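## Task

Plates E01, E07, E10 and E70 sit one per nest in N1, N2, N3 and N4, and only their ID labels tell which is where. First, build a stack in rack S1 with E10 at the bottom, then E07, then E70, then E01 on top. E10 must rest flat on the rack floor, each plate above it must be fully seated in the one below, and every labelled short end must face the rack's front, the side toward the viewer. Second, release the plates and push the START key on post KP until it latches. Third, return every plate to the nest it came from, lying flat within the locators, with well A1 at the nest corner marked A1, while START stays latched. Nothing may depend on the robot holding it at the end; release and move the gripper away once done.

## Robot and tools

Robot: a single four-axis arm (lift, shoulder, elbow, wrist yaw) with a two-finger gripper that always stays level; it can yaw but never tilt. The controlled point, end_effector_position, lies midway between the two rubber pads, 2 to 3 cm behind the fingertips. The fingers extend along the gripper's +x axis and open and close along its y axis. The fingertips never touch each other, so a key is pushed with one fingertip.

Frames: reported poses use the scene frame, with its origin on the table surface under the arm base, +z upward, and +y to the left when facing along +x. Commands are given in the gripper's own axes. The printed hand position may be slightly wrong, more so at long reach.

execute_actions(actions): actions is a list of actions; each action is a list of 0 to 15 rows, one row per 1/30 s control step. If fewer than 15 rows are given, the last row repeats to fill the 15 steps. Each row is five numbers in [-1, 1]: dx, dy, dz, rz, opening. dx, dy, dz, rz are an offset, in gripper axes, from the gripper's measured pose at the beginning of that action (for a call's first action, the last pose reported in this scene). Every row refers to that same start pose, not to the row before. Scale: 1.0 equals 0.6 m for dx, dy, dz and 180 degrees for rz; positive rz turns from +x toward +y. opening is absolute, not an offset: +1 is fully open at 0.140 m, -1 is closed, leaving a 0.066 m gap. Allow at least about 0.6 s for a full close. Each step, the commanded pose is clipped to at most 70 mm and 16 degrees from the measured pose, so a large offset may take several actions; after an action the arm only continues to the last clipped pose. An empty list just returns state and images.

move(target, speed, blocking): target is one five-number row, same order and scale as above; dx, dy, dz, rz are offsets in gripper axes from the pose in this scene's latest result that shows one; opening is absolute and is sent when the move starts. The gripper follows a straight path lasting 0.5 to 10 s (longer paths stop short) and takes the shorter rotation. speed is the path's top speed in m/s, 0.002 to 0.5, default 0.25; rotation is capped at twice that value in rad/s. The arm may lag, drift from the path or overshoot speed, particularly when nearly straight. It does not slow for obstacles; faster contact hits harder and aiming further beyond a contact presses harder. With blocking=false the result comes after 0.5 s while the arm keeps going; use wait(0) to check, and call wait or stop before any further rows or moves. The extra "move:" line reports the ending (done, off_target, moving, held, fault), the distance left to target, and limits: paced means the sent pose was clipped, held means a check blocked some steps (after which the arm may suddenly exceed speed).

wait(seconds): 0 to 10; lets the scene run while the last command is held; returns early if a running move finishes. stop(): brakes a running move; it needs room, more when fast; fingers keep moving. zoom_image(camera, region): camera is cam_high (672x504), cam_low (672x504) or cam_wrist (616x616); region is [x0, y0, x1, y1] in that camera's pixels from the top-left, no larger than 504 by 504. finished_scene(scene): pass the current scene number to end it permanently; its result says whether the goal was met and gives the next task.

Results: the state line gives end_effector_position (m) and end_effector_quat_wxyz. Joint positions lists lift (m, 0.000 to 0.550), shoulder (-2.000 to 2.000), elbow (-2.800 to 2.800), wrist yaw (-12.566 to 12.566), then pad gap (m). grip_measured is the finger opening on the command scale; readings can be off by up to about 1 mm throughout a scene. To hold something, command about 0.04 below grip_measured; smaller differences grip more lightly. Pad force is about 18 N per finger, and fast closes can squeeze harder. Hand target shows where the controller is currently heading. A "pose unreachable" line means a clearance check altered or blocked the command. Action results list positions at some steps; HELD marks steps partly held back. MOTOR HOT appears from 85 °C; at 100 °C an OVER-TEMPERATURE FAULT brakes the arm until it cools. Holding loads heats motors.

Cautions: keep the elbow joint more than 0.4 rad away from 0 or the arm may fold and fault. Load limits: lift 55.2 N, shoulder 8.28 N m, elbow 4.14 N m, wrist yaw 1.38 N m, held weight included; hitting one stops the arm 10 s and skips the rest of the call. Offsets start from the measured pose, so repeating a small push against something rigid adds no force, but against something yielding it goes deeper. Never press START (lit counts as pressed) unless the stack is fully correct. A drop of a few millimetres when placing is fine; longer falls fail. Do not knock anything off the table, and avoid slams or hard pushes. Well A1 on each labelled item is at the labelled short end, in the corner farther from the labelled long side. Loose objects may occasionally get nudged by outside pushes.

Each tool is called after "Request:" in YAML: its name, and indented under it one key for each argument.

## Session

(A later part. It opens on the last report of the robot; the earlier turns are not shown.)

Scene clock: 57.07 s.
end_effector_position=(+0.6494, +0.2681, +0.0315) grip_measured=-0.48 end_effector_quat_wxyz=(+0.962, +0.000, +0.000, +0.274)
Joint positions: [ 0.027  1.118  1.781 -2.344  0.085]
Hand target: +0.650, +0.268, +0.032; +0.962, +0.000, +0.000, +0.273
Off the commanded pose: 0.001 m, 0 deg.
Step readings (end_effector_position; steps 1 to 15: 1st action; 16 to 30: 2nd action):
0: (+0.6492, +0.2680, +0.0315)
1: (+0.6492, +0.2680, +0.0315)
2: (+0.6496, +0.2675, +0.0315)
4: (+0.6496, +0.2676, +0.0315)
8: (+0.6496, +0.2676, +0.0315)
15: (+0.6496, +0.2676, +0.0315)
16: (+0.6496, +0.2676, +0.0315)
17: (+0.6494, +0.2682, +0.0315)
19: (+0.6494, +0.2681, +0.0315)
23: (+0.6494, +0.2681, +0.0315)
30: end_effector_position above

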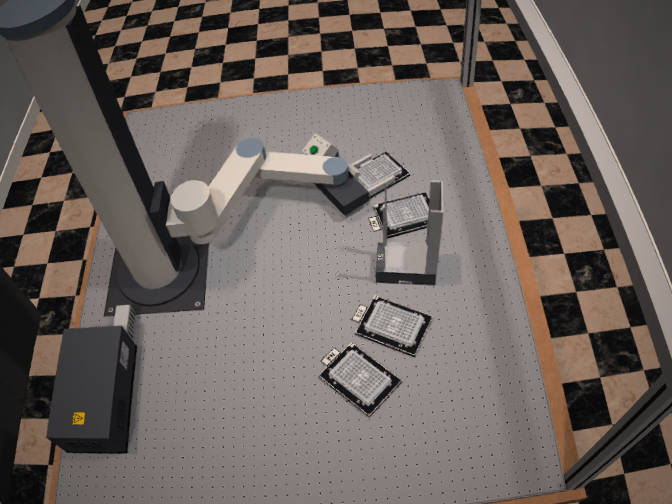

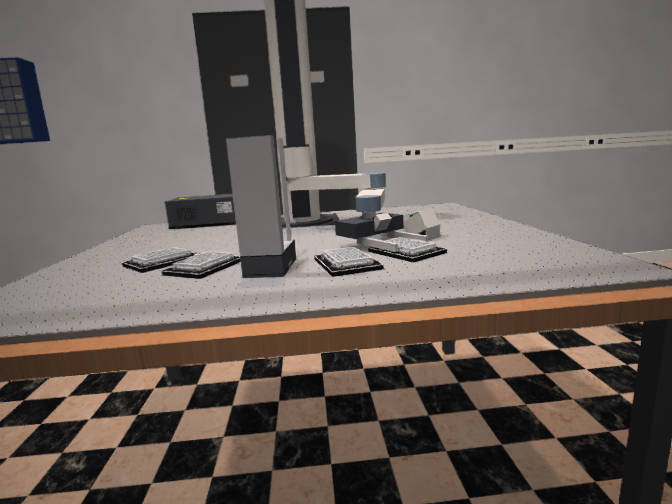

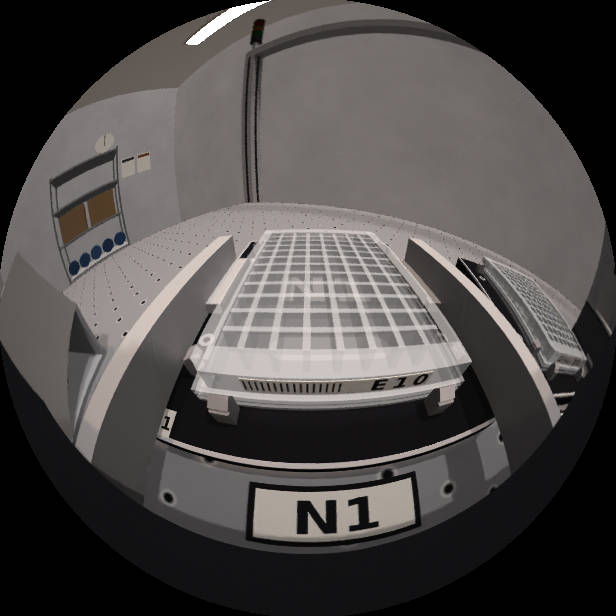

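Request:
move:
  target: [-0.004,0,-0.02,-0.017,-0.53]
  speed: 0.05

Request:
zoom_image:
  camera: "cam_low"
  region: [210, 100, 310, 160]

Request:
zoom_image:
  camera: "cam_high"
  region: [360, 150, 460, 230]

Request:
zoom_image:
  camera: "cam_wrist"
  region: [160, 210, 500, 500]

Scene clock: 80.33 s.
end_effector_position=(+0.7017, -0.0750, +0.3344) grip_measured=-0.48 end_effector_quat_wxyz=(+0.998, +0.000, +0.000, -0.069)
Joint positions: [ 0.329  0.51   1.703 -2.351  0.085]
Hand target: +0.702, -0.075, +0.334; +0.998, +0.000, +0.000, -0.070
Off the commanded pose: 0.000 m, 0 deg.
move: done

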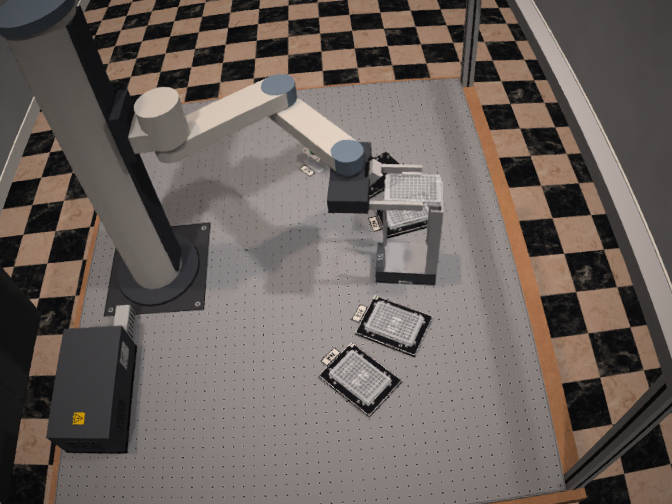

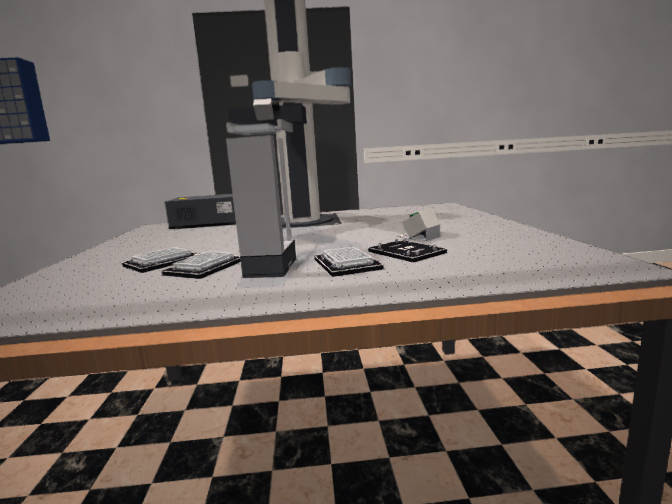

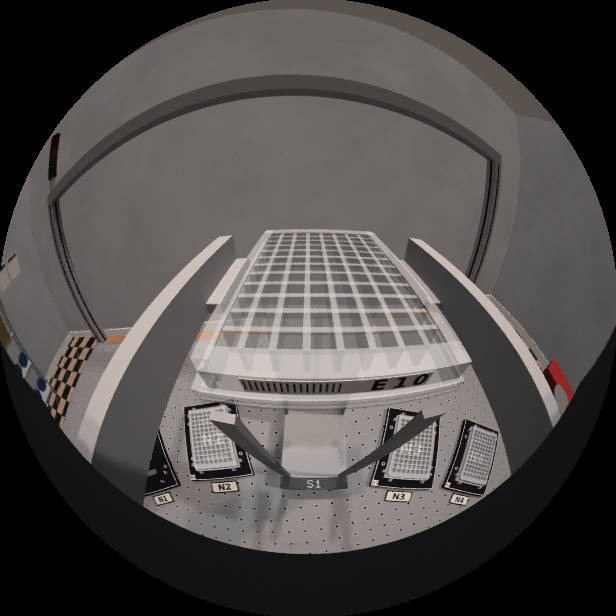

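Region (210, 100, 310, 160) of cam_low's 672x504 image, scaled by 5.040, with more detail than that image has; it fills the top 302 rows of this view, and the rest is white.

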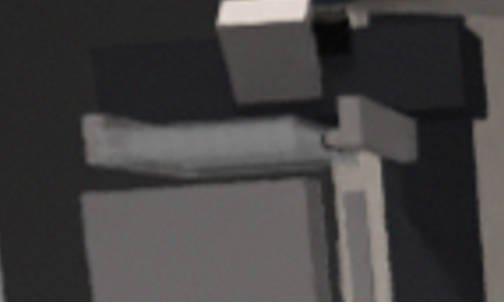

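Region (360, 150, 460, 230) of cam_high's 672x504 image, scaled by 5.040, with more detail than that image has; it fills the top 403 rows of this view, and the rest is white.

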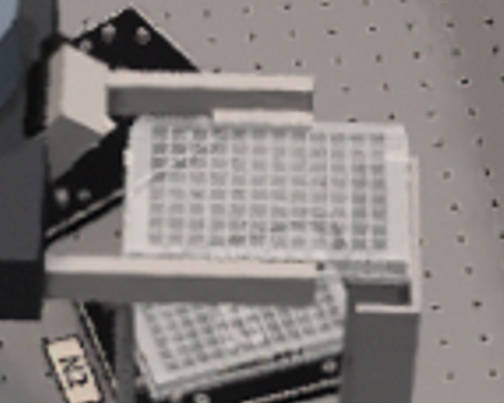

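Region (160, 210, 500, 500) of cam_wrist's 616x616 image, scaled by 1.482, with more detail than that image has; it fills the top 430 rows of this view, and the rest is white.

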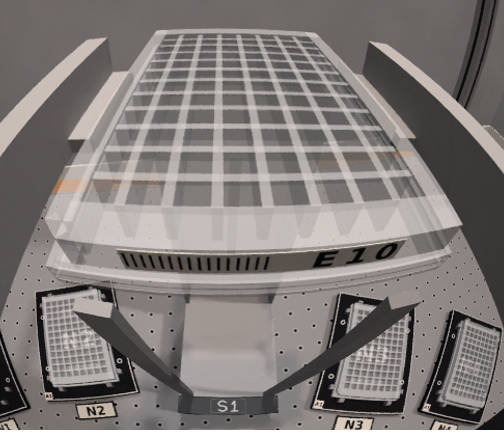

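Request:
move:
  target: [0,0,-0.016,0,-0.53]
  speed: 0.02

Request:
zoom_image:
  camera: "cam_high"
  region: [370, 165, 456, 225]

Request:
zoom_image:
  camera: "cam_wrist"
  region: [160, 210, 500, 500]

Scene clock: 84.33 s.
end_effector_position=(+0.7017, -0.0750, +0.3248) grip_measured=-0.48 end_effector_quat_wxyz=(+0.998, +0.000, +0.000, -0.069)
Joint positions: [ 0.32   0.51   1.703 -2.351  0.085]
Hand target: +0.702, -0.075, +0.325; +0.998, +0.000, +0.000, -0.069
Off the commanded pose: 0.000 m, 0 deg.
move: done

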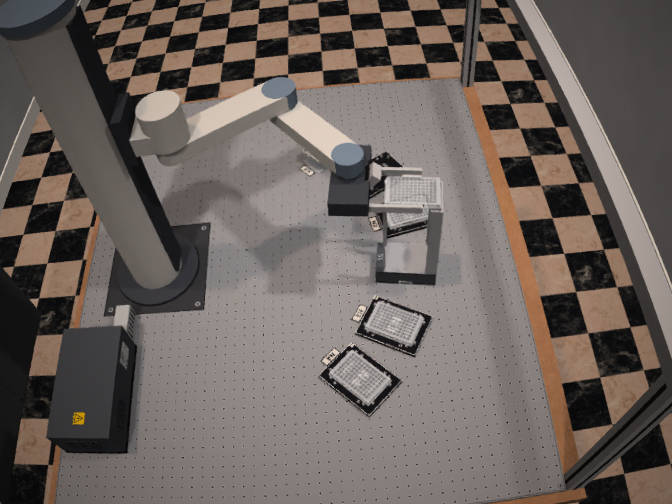

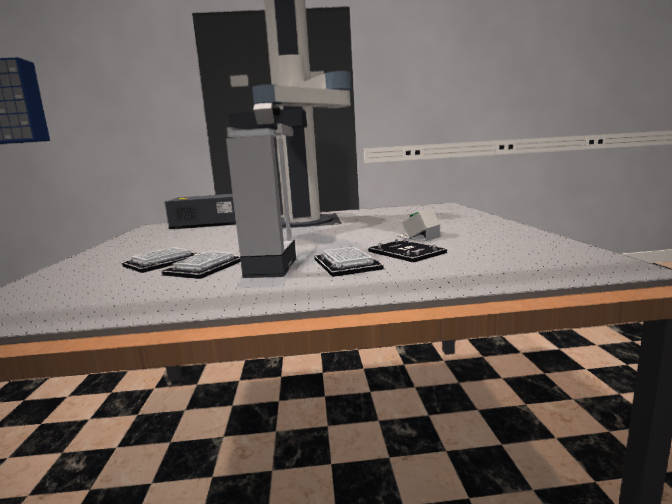

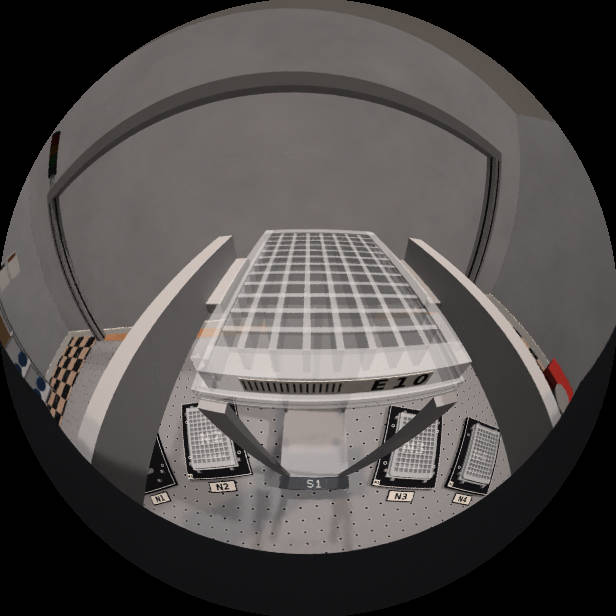

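Region (370, 165, 456, 225) of cam_high's 672x504 image, scaled by 5.860, with more detail than that image has; it fills the top 352 rows of this view, and the rest is white.

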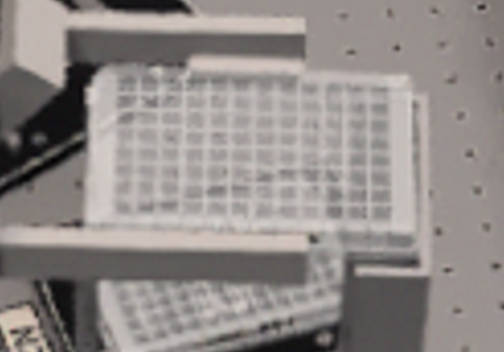

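Region (160, 210, 500, 500) of cam_wrist's 616x616 image, scaled by 1.482, with more detail than that image has; it fills the top 430 rows of this view, and the rest is white.

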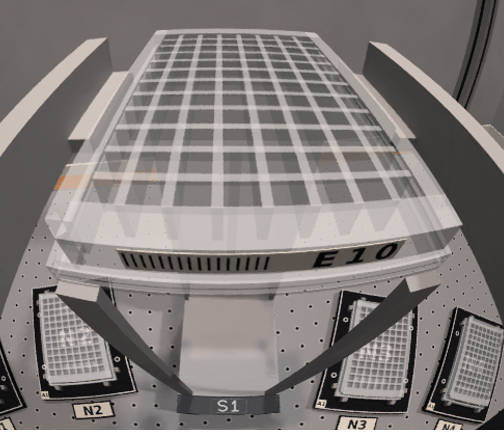

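Request:
move:
  target: [0.002,0.001,-0.012,0,-0.53]
  speed: 0.01

Request:
zoom_image:
  camera: "cam_high"
  region: [370, 165, 456, 225]

Request:
zoom_image:
  camera: "cam_wrist"
  region: [160, 210, 500, 500]

Scene clock: 89.20 s.
end_effector_position=(+0.7027, -0.0751, +0.3179) grip_measured=-0.48 end_effector_quat_wxyz=(+0.998, +0.000, +0.000, -0.071)
Joint positions: [ 0.313  0.508  1.708 -2.358  0.085]
Hand target: +0.703, -0.075, +0.318; +0.998, +0.000, +0.000, -0.069
Off the commanded pose: 0.001 m, 0 deg.
move: done

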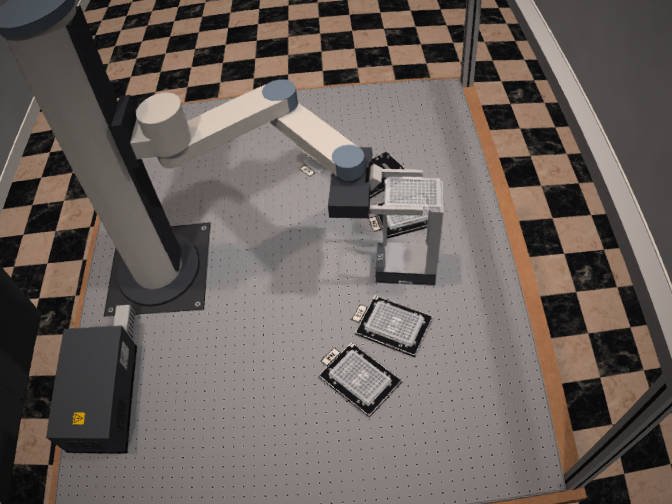

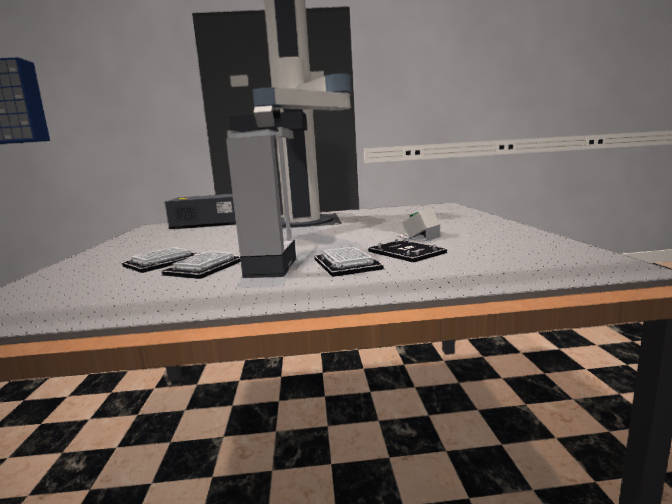

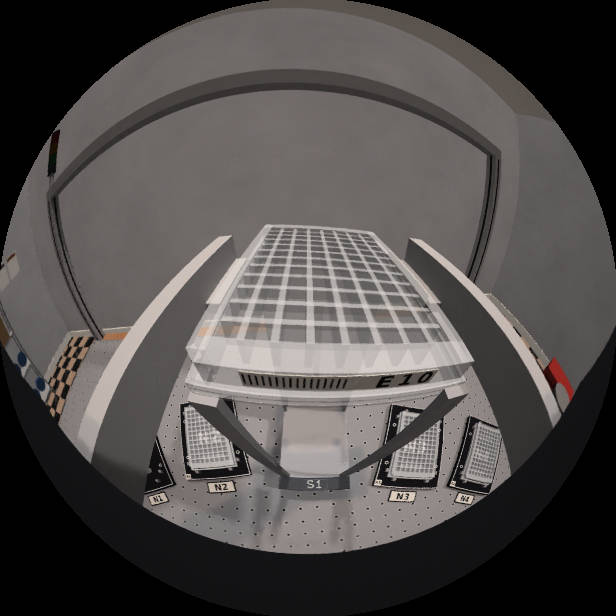

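Region (370, 165, 456, 225) of cam_high's 672x504 image, scaled by 5.860, with more detail than that image has; it fills the top 352 rows of this view, and the rest is white.

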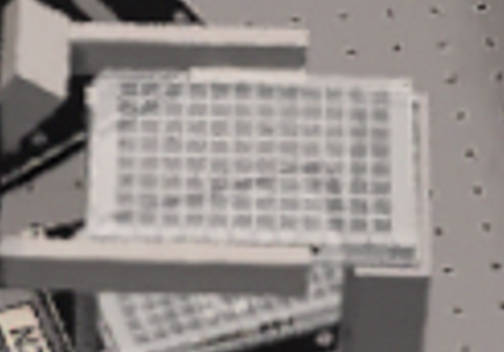

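Region (160, 210, 500, 500) of cam_wrist's 616x616 image, scaled by 1.482, with more detail than that image has; it fills the top 430 rows of this view, and the rest is white.

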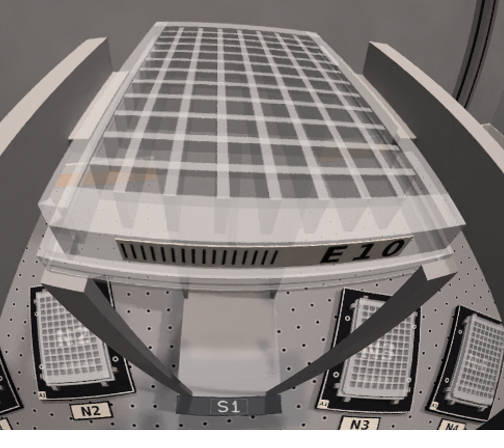

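Request:
execute_actions:
  actions:
    - [[0,0,0.003,0,-0.53]]
    - [[0,-0.0015,0,-0.005,-0.53]]

Request:
move:
  target: [0,0,-0.007,0,-0.53]
  speed: 0.008

Request:
zoom_image:
  camera: "cam_wrist"
  region: [160, 210, 500, 500]

Scene clock: 94.53 s.
end_effector_position=(+0.7026, -0.0759, +0.3198) grip_measured=-0.48 end_effector_quat_wxyz=(+0.997, +0.000, +0.000, -0.078)
Joint positions: [ 0.315  0.511  1.709 -2.376  0.085]
Hand target: +0.702, -0.076, +0.320; +0.997, +0.000, +0.000, -0.079
Off the commanded pose: 0.000 m, 0 deg.
Step readings (end_effector_position; steps 1 to 15: 1st action; 16 to 30: 2nd action):
0: (+0.7027, -0.0751, +0.3179)
1: (+0.7027, -0.0751, +0.3179)
2: (+0.7026, -0.0751, +0.3187)
4: (+0.7026, -0.0752, +0.3199)
8: (+0.7026, -0.0751, +0.3198)
15: (+0.7026, -0.0751, +0.3198)
16: (+0.7026, -0.0751, +0.3198)
17: (+0.7025, -0.0760, +0.3198)
19: (+0.7026, -0.0759, +0.3198)
23: (+0.7026, -0.0759, +0.3198)
30: end_effector_position above

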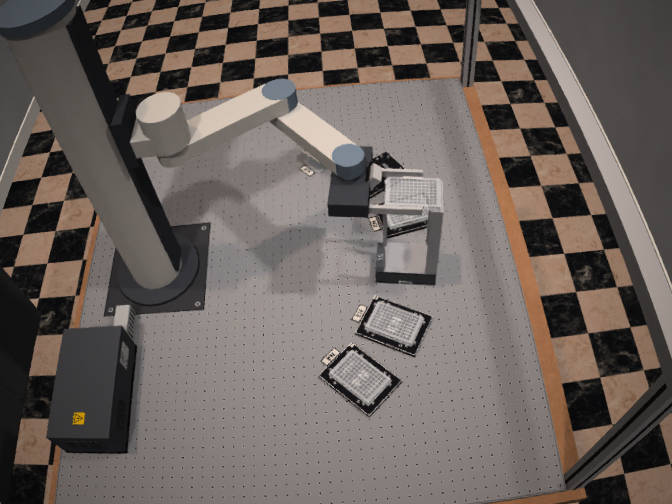

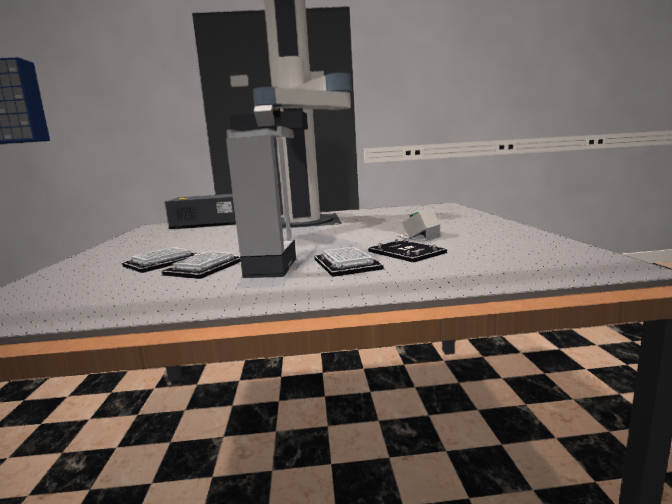

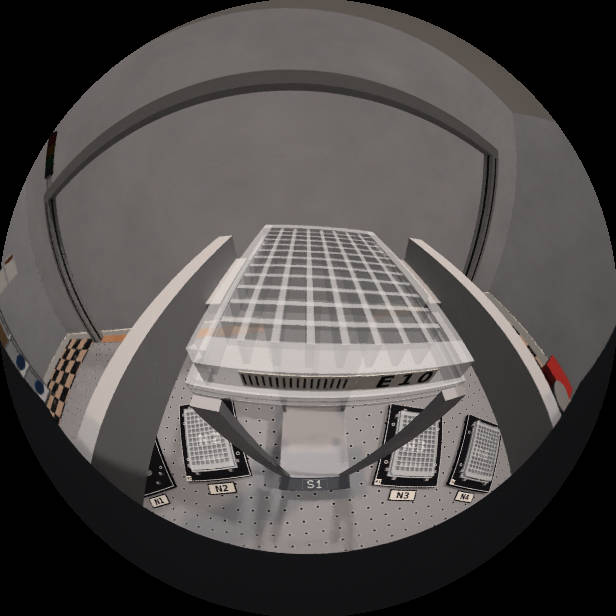

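Scene clock: 95.27 s.
end_effector_position=(+0.7028, -0.0759, +0.3156) grip_measured=-0.48 end_effector_quat_wxyz=(+0.997, +0.000, +0.000, -0.078)
Joint positions: [ 0.311  0.511  1.71  -2.378  0.085]
Hand target: +0.703, -0.076, +0.316; +0.997, +0.000, +0.000, -0.078
Off the commanded pose: 0.000 m, 0 deg.
move: done

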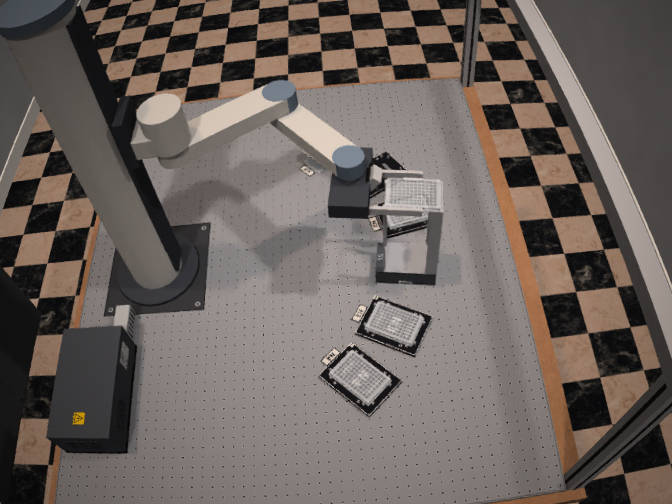

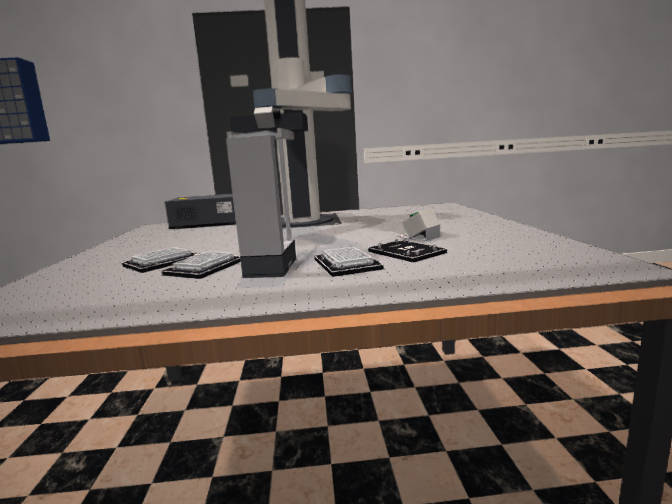

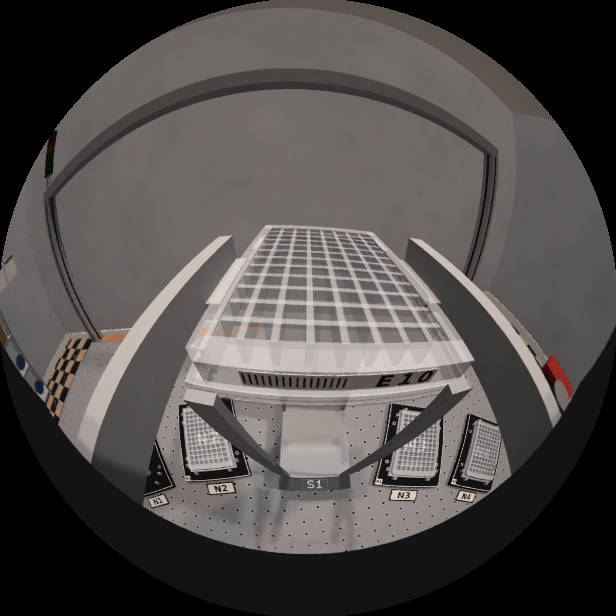

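Region (160, 210, 500, 500) of cam_wrist's 616x616 image, scaled by 1.482, with more detail than that image has; it fills the top 430 rows of this view, and the rest is white.

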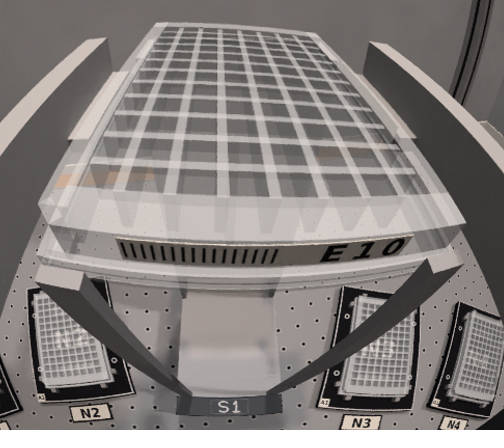

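In; nudged forward by the post.

Request:
move:
  target: [0.001,0,-0.03,0,-0.53]
  speed: 0.02

Request:
zoom_image:
  camera: "cam_wrist"
  region: [140, 180, 520, 440]

Request:
zoom_image:
  camera: "cam_high"
  region: [370, 165, 456, 225]

Scene clock: 99.37 s.
end_effector_position=(+0.7034, -0.0759, +0.2976) grip_measured=-0.47 end_effector_quat_wxyz=(+0.997, +0.000, +0.000, -0.078)
Joint positions: [ 0.293  0.51   1.713 -2.38   0.085]
Hand target: +0.703, -0.076, +0.298; +0.997, +0.000, +0.000, -0.078
Off the commanded pose: 0.000 m, 0 deg.
move: done

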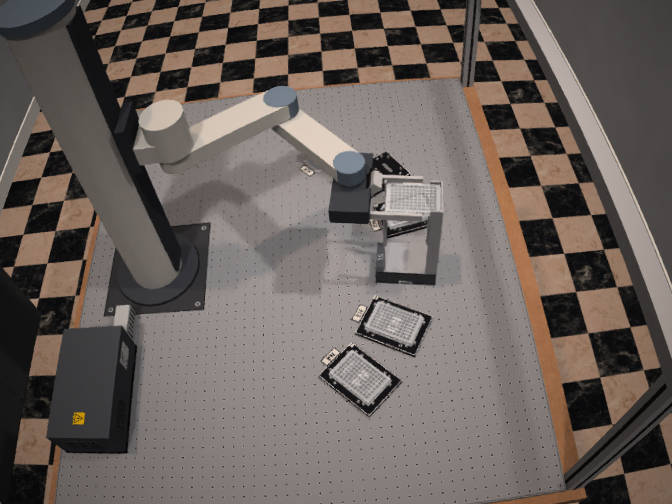

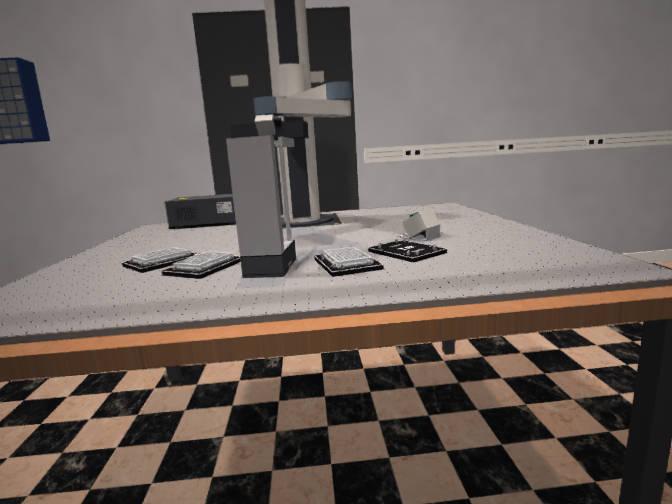

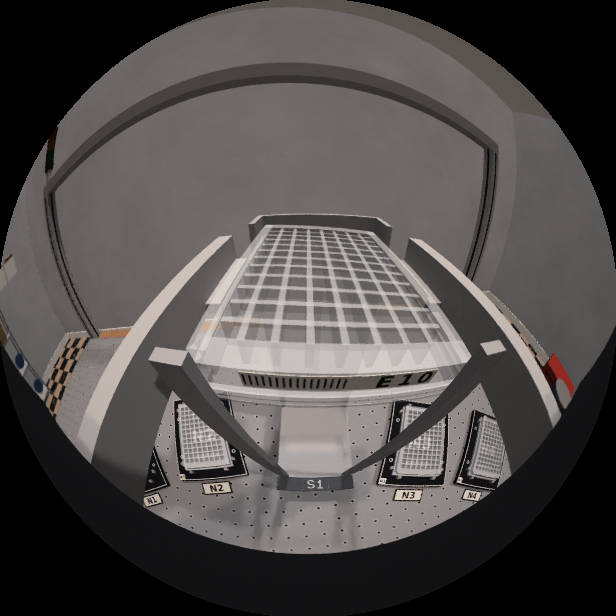

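Region (140, 180, 520, 440) of cam_wrist's 616x616 image, scaled by 1.326, with more detail than that image has; it fills the top 345 rows of this view, and the rest is white.

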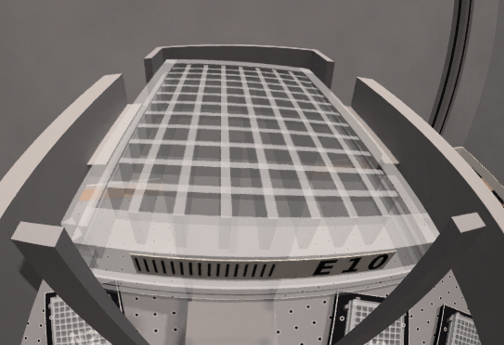

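Region (370, 165, 456, 225) of cam_high's 672x504 image, scaled by 5.860, with more detail than that image has; it fills the top 352 rows of this view, and the rest is white.

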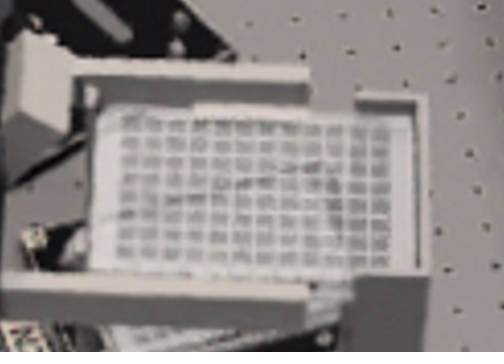

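Request:
move:
  target: [0,0,-0.365,0,-0.53]
  speed: 0.12

Request:
zoom_image:
  camera: "cam_low"
  region: [230, 210, 320, 280]

Scene clock: 104.40 s.
end_effector_position=(+0.7034, -0.0759, +0.0785) grip_measured=-0.47 end_effector_quat_wxyz=(+0.997, +0.000, +0.000, -0.078)
Joint positions: [ 0.074  0.51   1.713 -2.38   0.085]
Hand target: +0.703, -0.076, +0.079; +0.997, +0.000, +0.000, -0.078
Off the commanded pose: 0.000 m, 0 deg.
move: done

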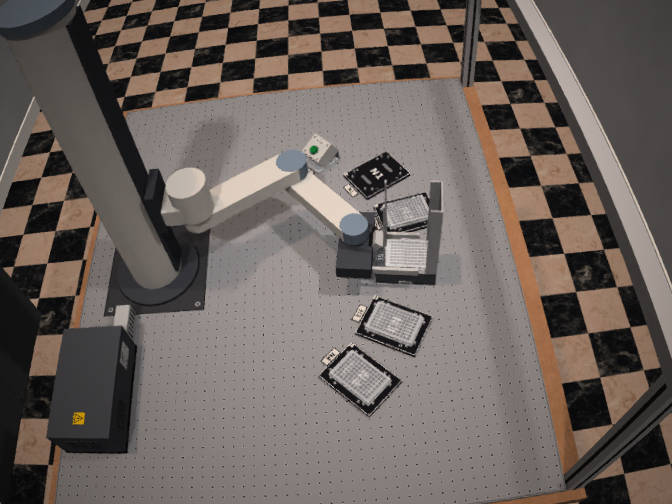

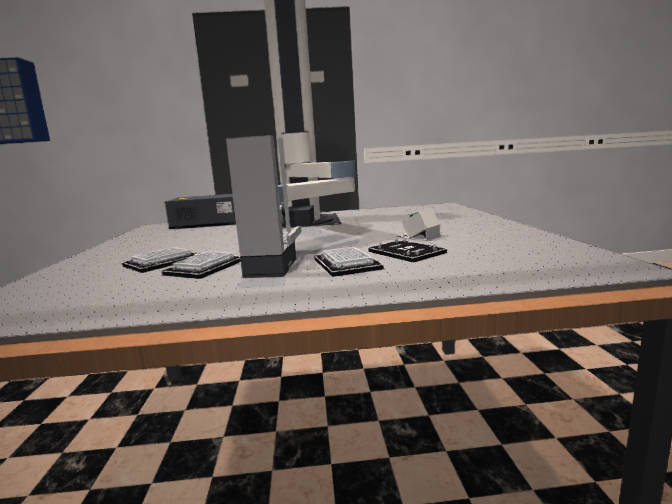

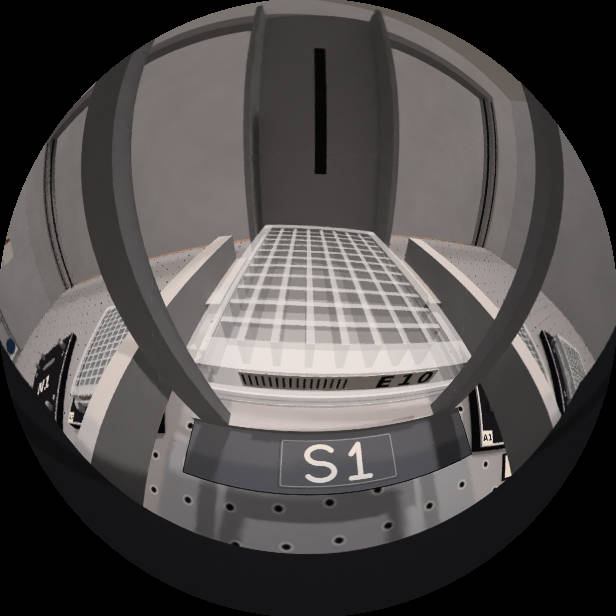

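Region (230, 210, 320, 280) of cam_low's 672x504 image, scaled by 5.600, with more detail than that image has.

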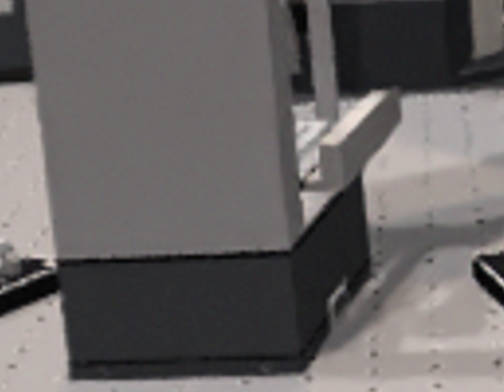

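Request:
move:
  target: [0,0,-0.0125,0,-0.53]
  speed: 0.015

Request:
move:
  target: [0,0,0,0,0.1]

Scene clock: 108.63 s.
end_effector_position=(+0.7034, -0.0759, +0.0713) grip_measured=-0.47 end_effector_quat_wxyz=(+0.997, +0.000, +0.000, -0.078)
Joint positions: [ 0.066  0.51   1.713 -2.38   0.086]
Hand target: +0.703, -0.076, +0.071; +0.997, +0.000, +0.000, -0.078
Off the commanded pose: 0.000 m, 0 deg.
move: done

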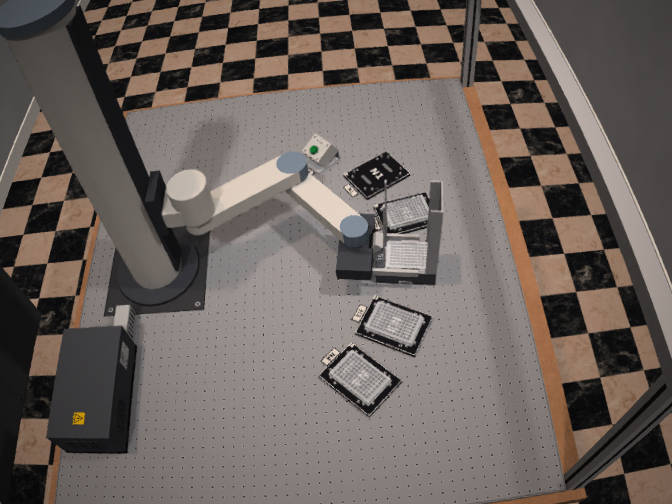

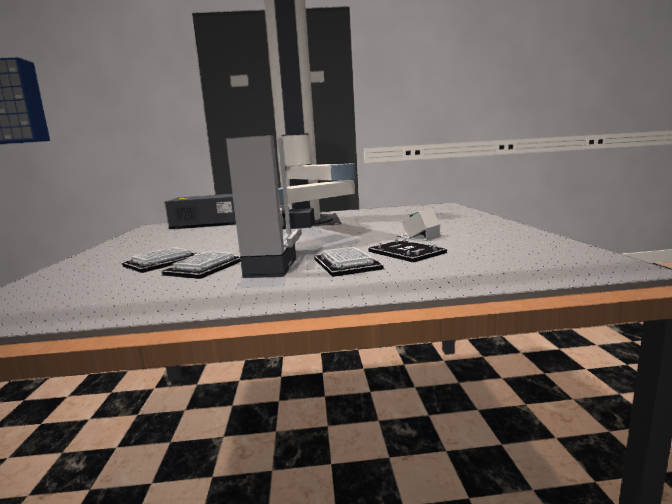

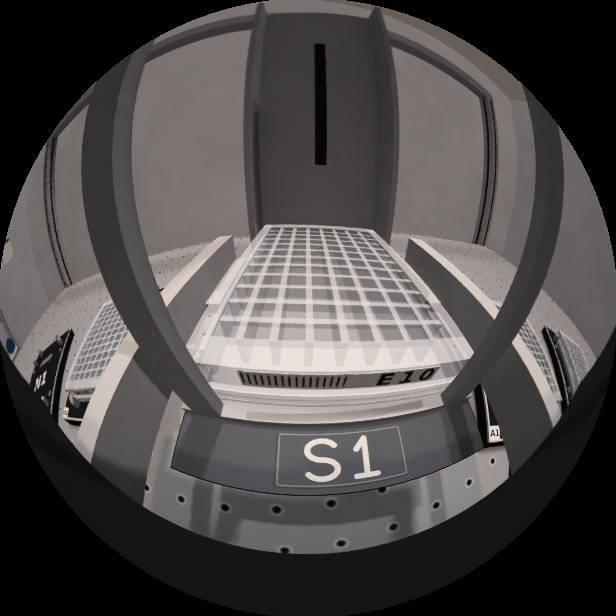

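Scene clock: 109.13 s.
end_effector_position=(+0.7034, -0.0759, +0.0713) grip_measured=+0.10 end_effector_quat_wxyz=(+0.997, +0.000, +0.000, -0.078)
Joint positions: [ 0.066  0.51   1.713 -2.38   0.107]
Hand target: +0.703, -0.076, +0.071; +0.997, +0.000, +0.000, -0.078
Off the commanded pose: 0.000 m, 0 deg.
move: done

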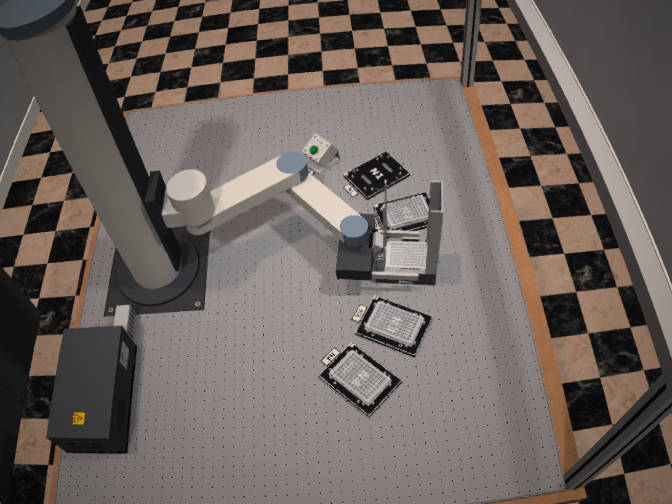

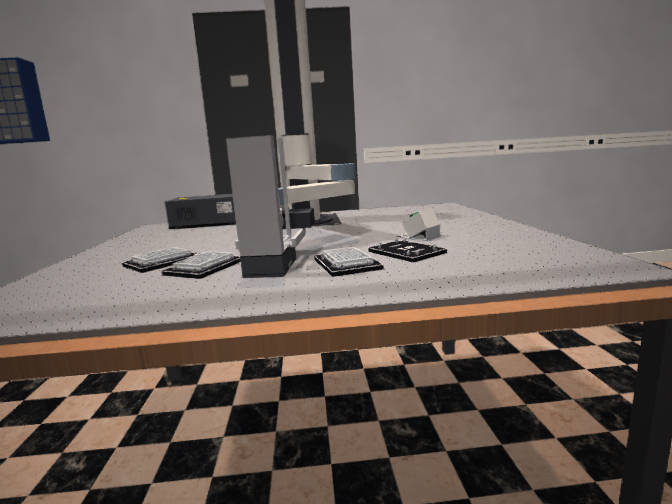

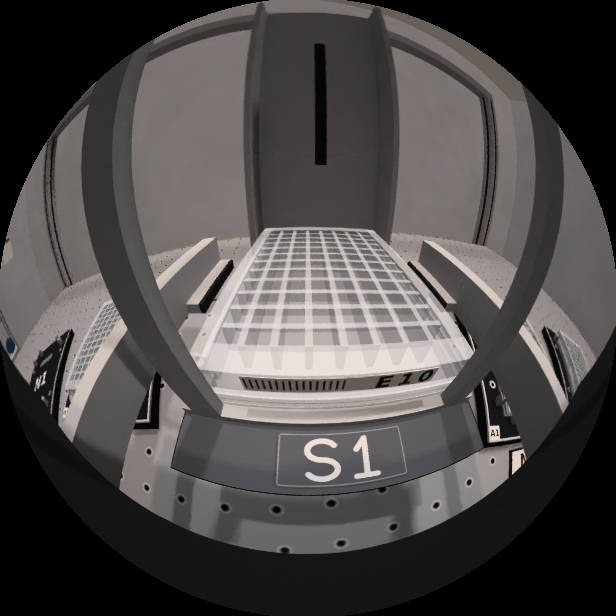

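Request:
move:
  target: [-0.2,0,0,0,0.1]

Request:
move:
  target: [0.012,-0.24,-0.03,-0.105,0.1]

Scene clock: 116.03 s.
end_effector_position=(+0.5848, -0.0571, +0.0713) grip_measured=+0.10 end_effector_quat_wxyz=(+0.997, +0.000, +0.000, -0.078)
Joint positions: [ 0.066  0.767  1.099 -2.024  0.107]
Hand target: +0.585, -0.057, +0.071; +0.997, +0.000, +0.000, -0.078
Off the commanded pose: 0.000 m, 0 deg.
move: done

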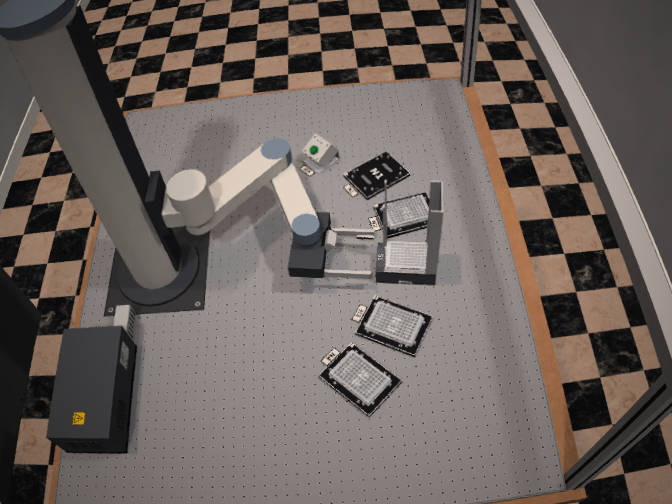

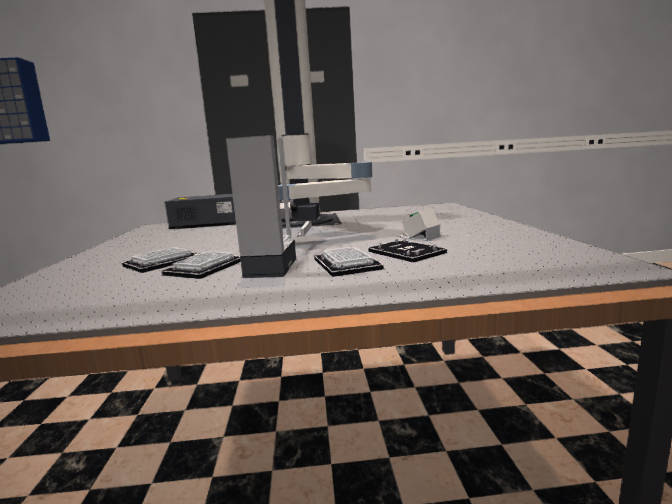

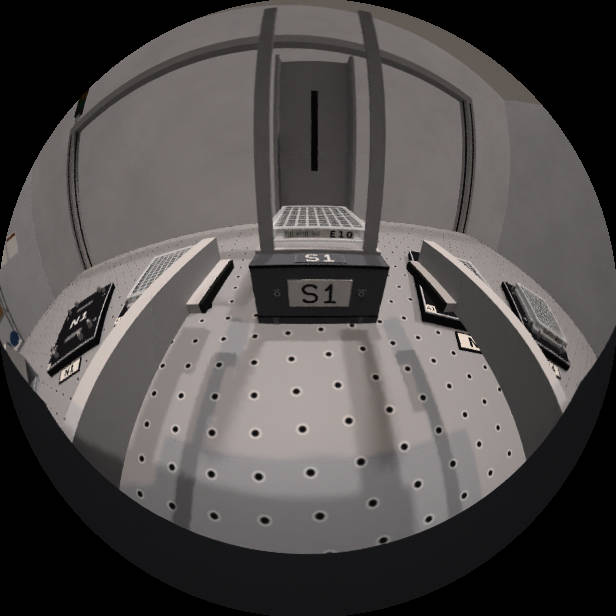

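Scene clock: 126.50 s.
end_effector_position=(+0.5766, -0.1191, +0.0631) grip_measured=+0.10 end_effector_quat_wxyz=(+0.990, +0.000, +0.000, -0.144)
Joint positions: [ 0.058  0.6    1.123 -2.011  0.107]
Hand target: +0.577, -0.119, +0.063; +0.990, +0.000, +0.000, -0.144
Off the commanded pose: 0.082 m, 11 deg.
TORQUE FAULT: the external load on joint 4 (wrist yaw) reached its load limit, and the arm stopped for 10 seconds. That time counts as 20 of the actions that you can send in this scene. The arm's remaining commands of this call were not run. The arm holds where it stopped, with its grip as last carried out, and accepts commands again: back off and push less far. The arm stops again, at the same cost, whenever a joint's load reaches its limit.
move: fault

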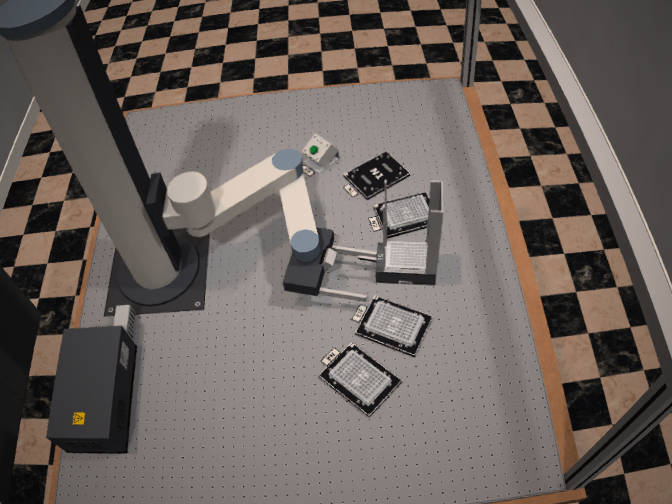

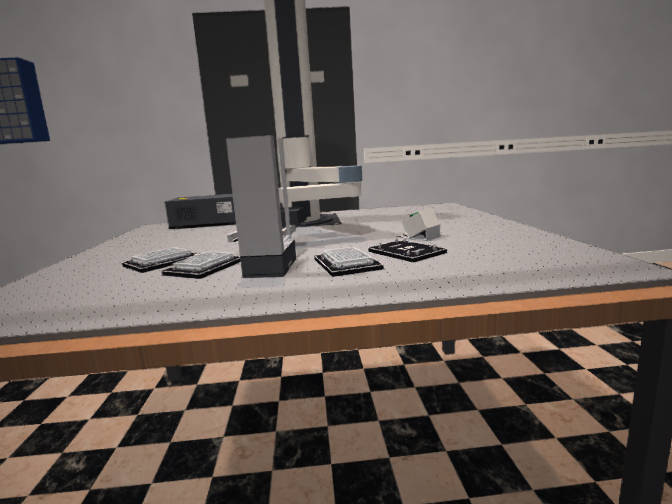

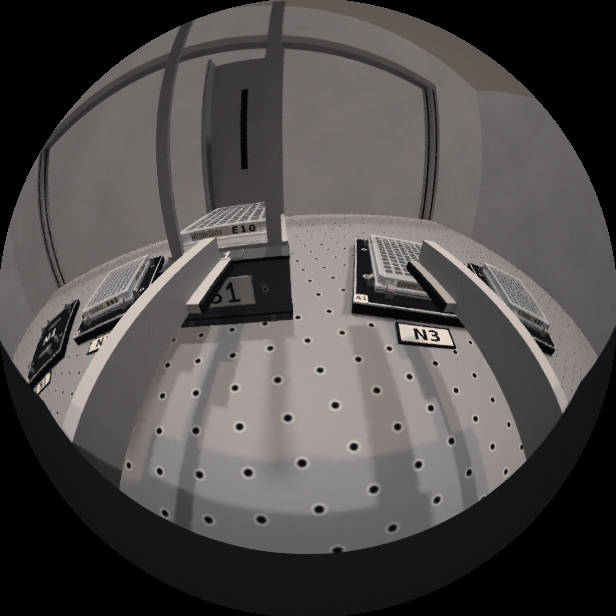

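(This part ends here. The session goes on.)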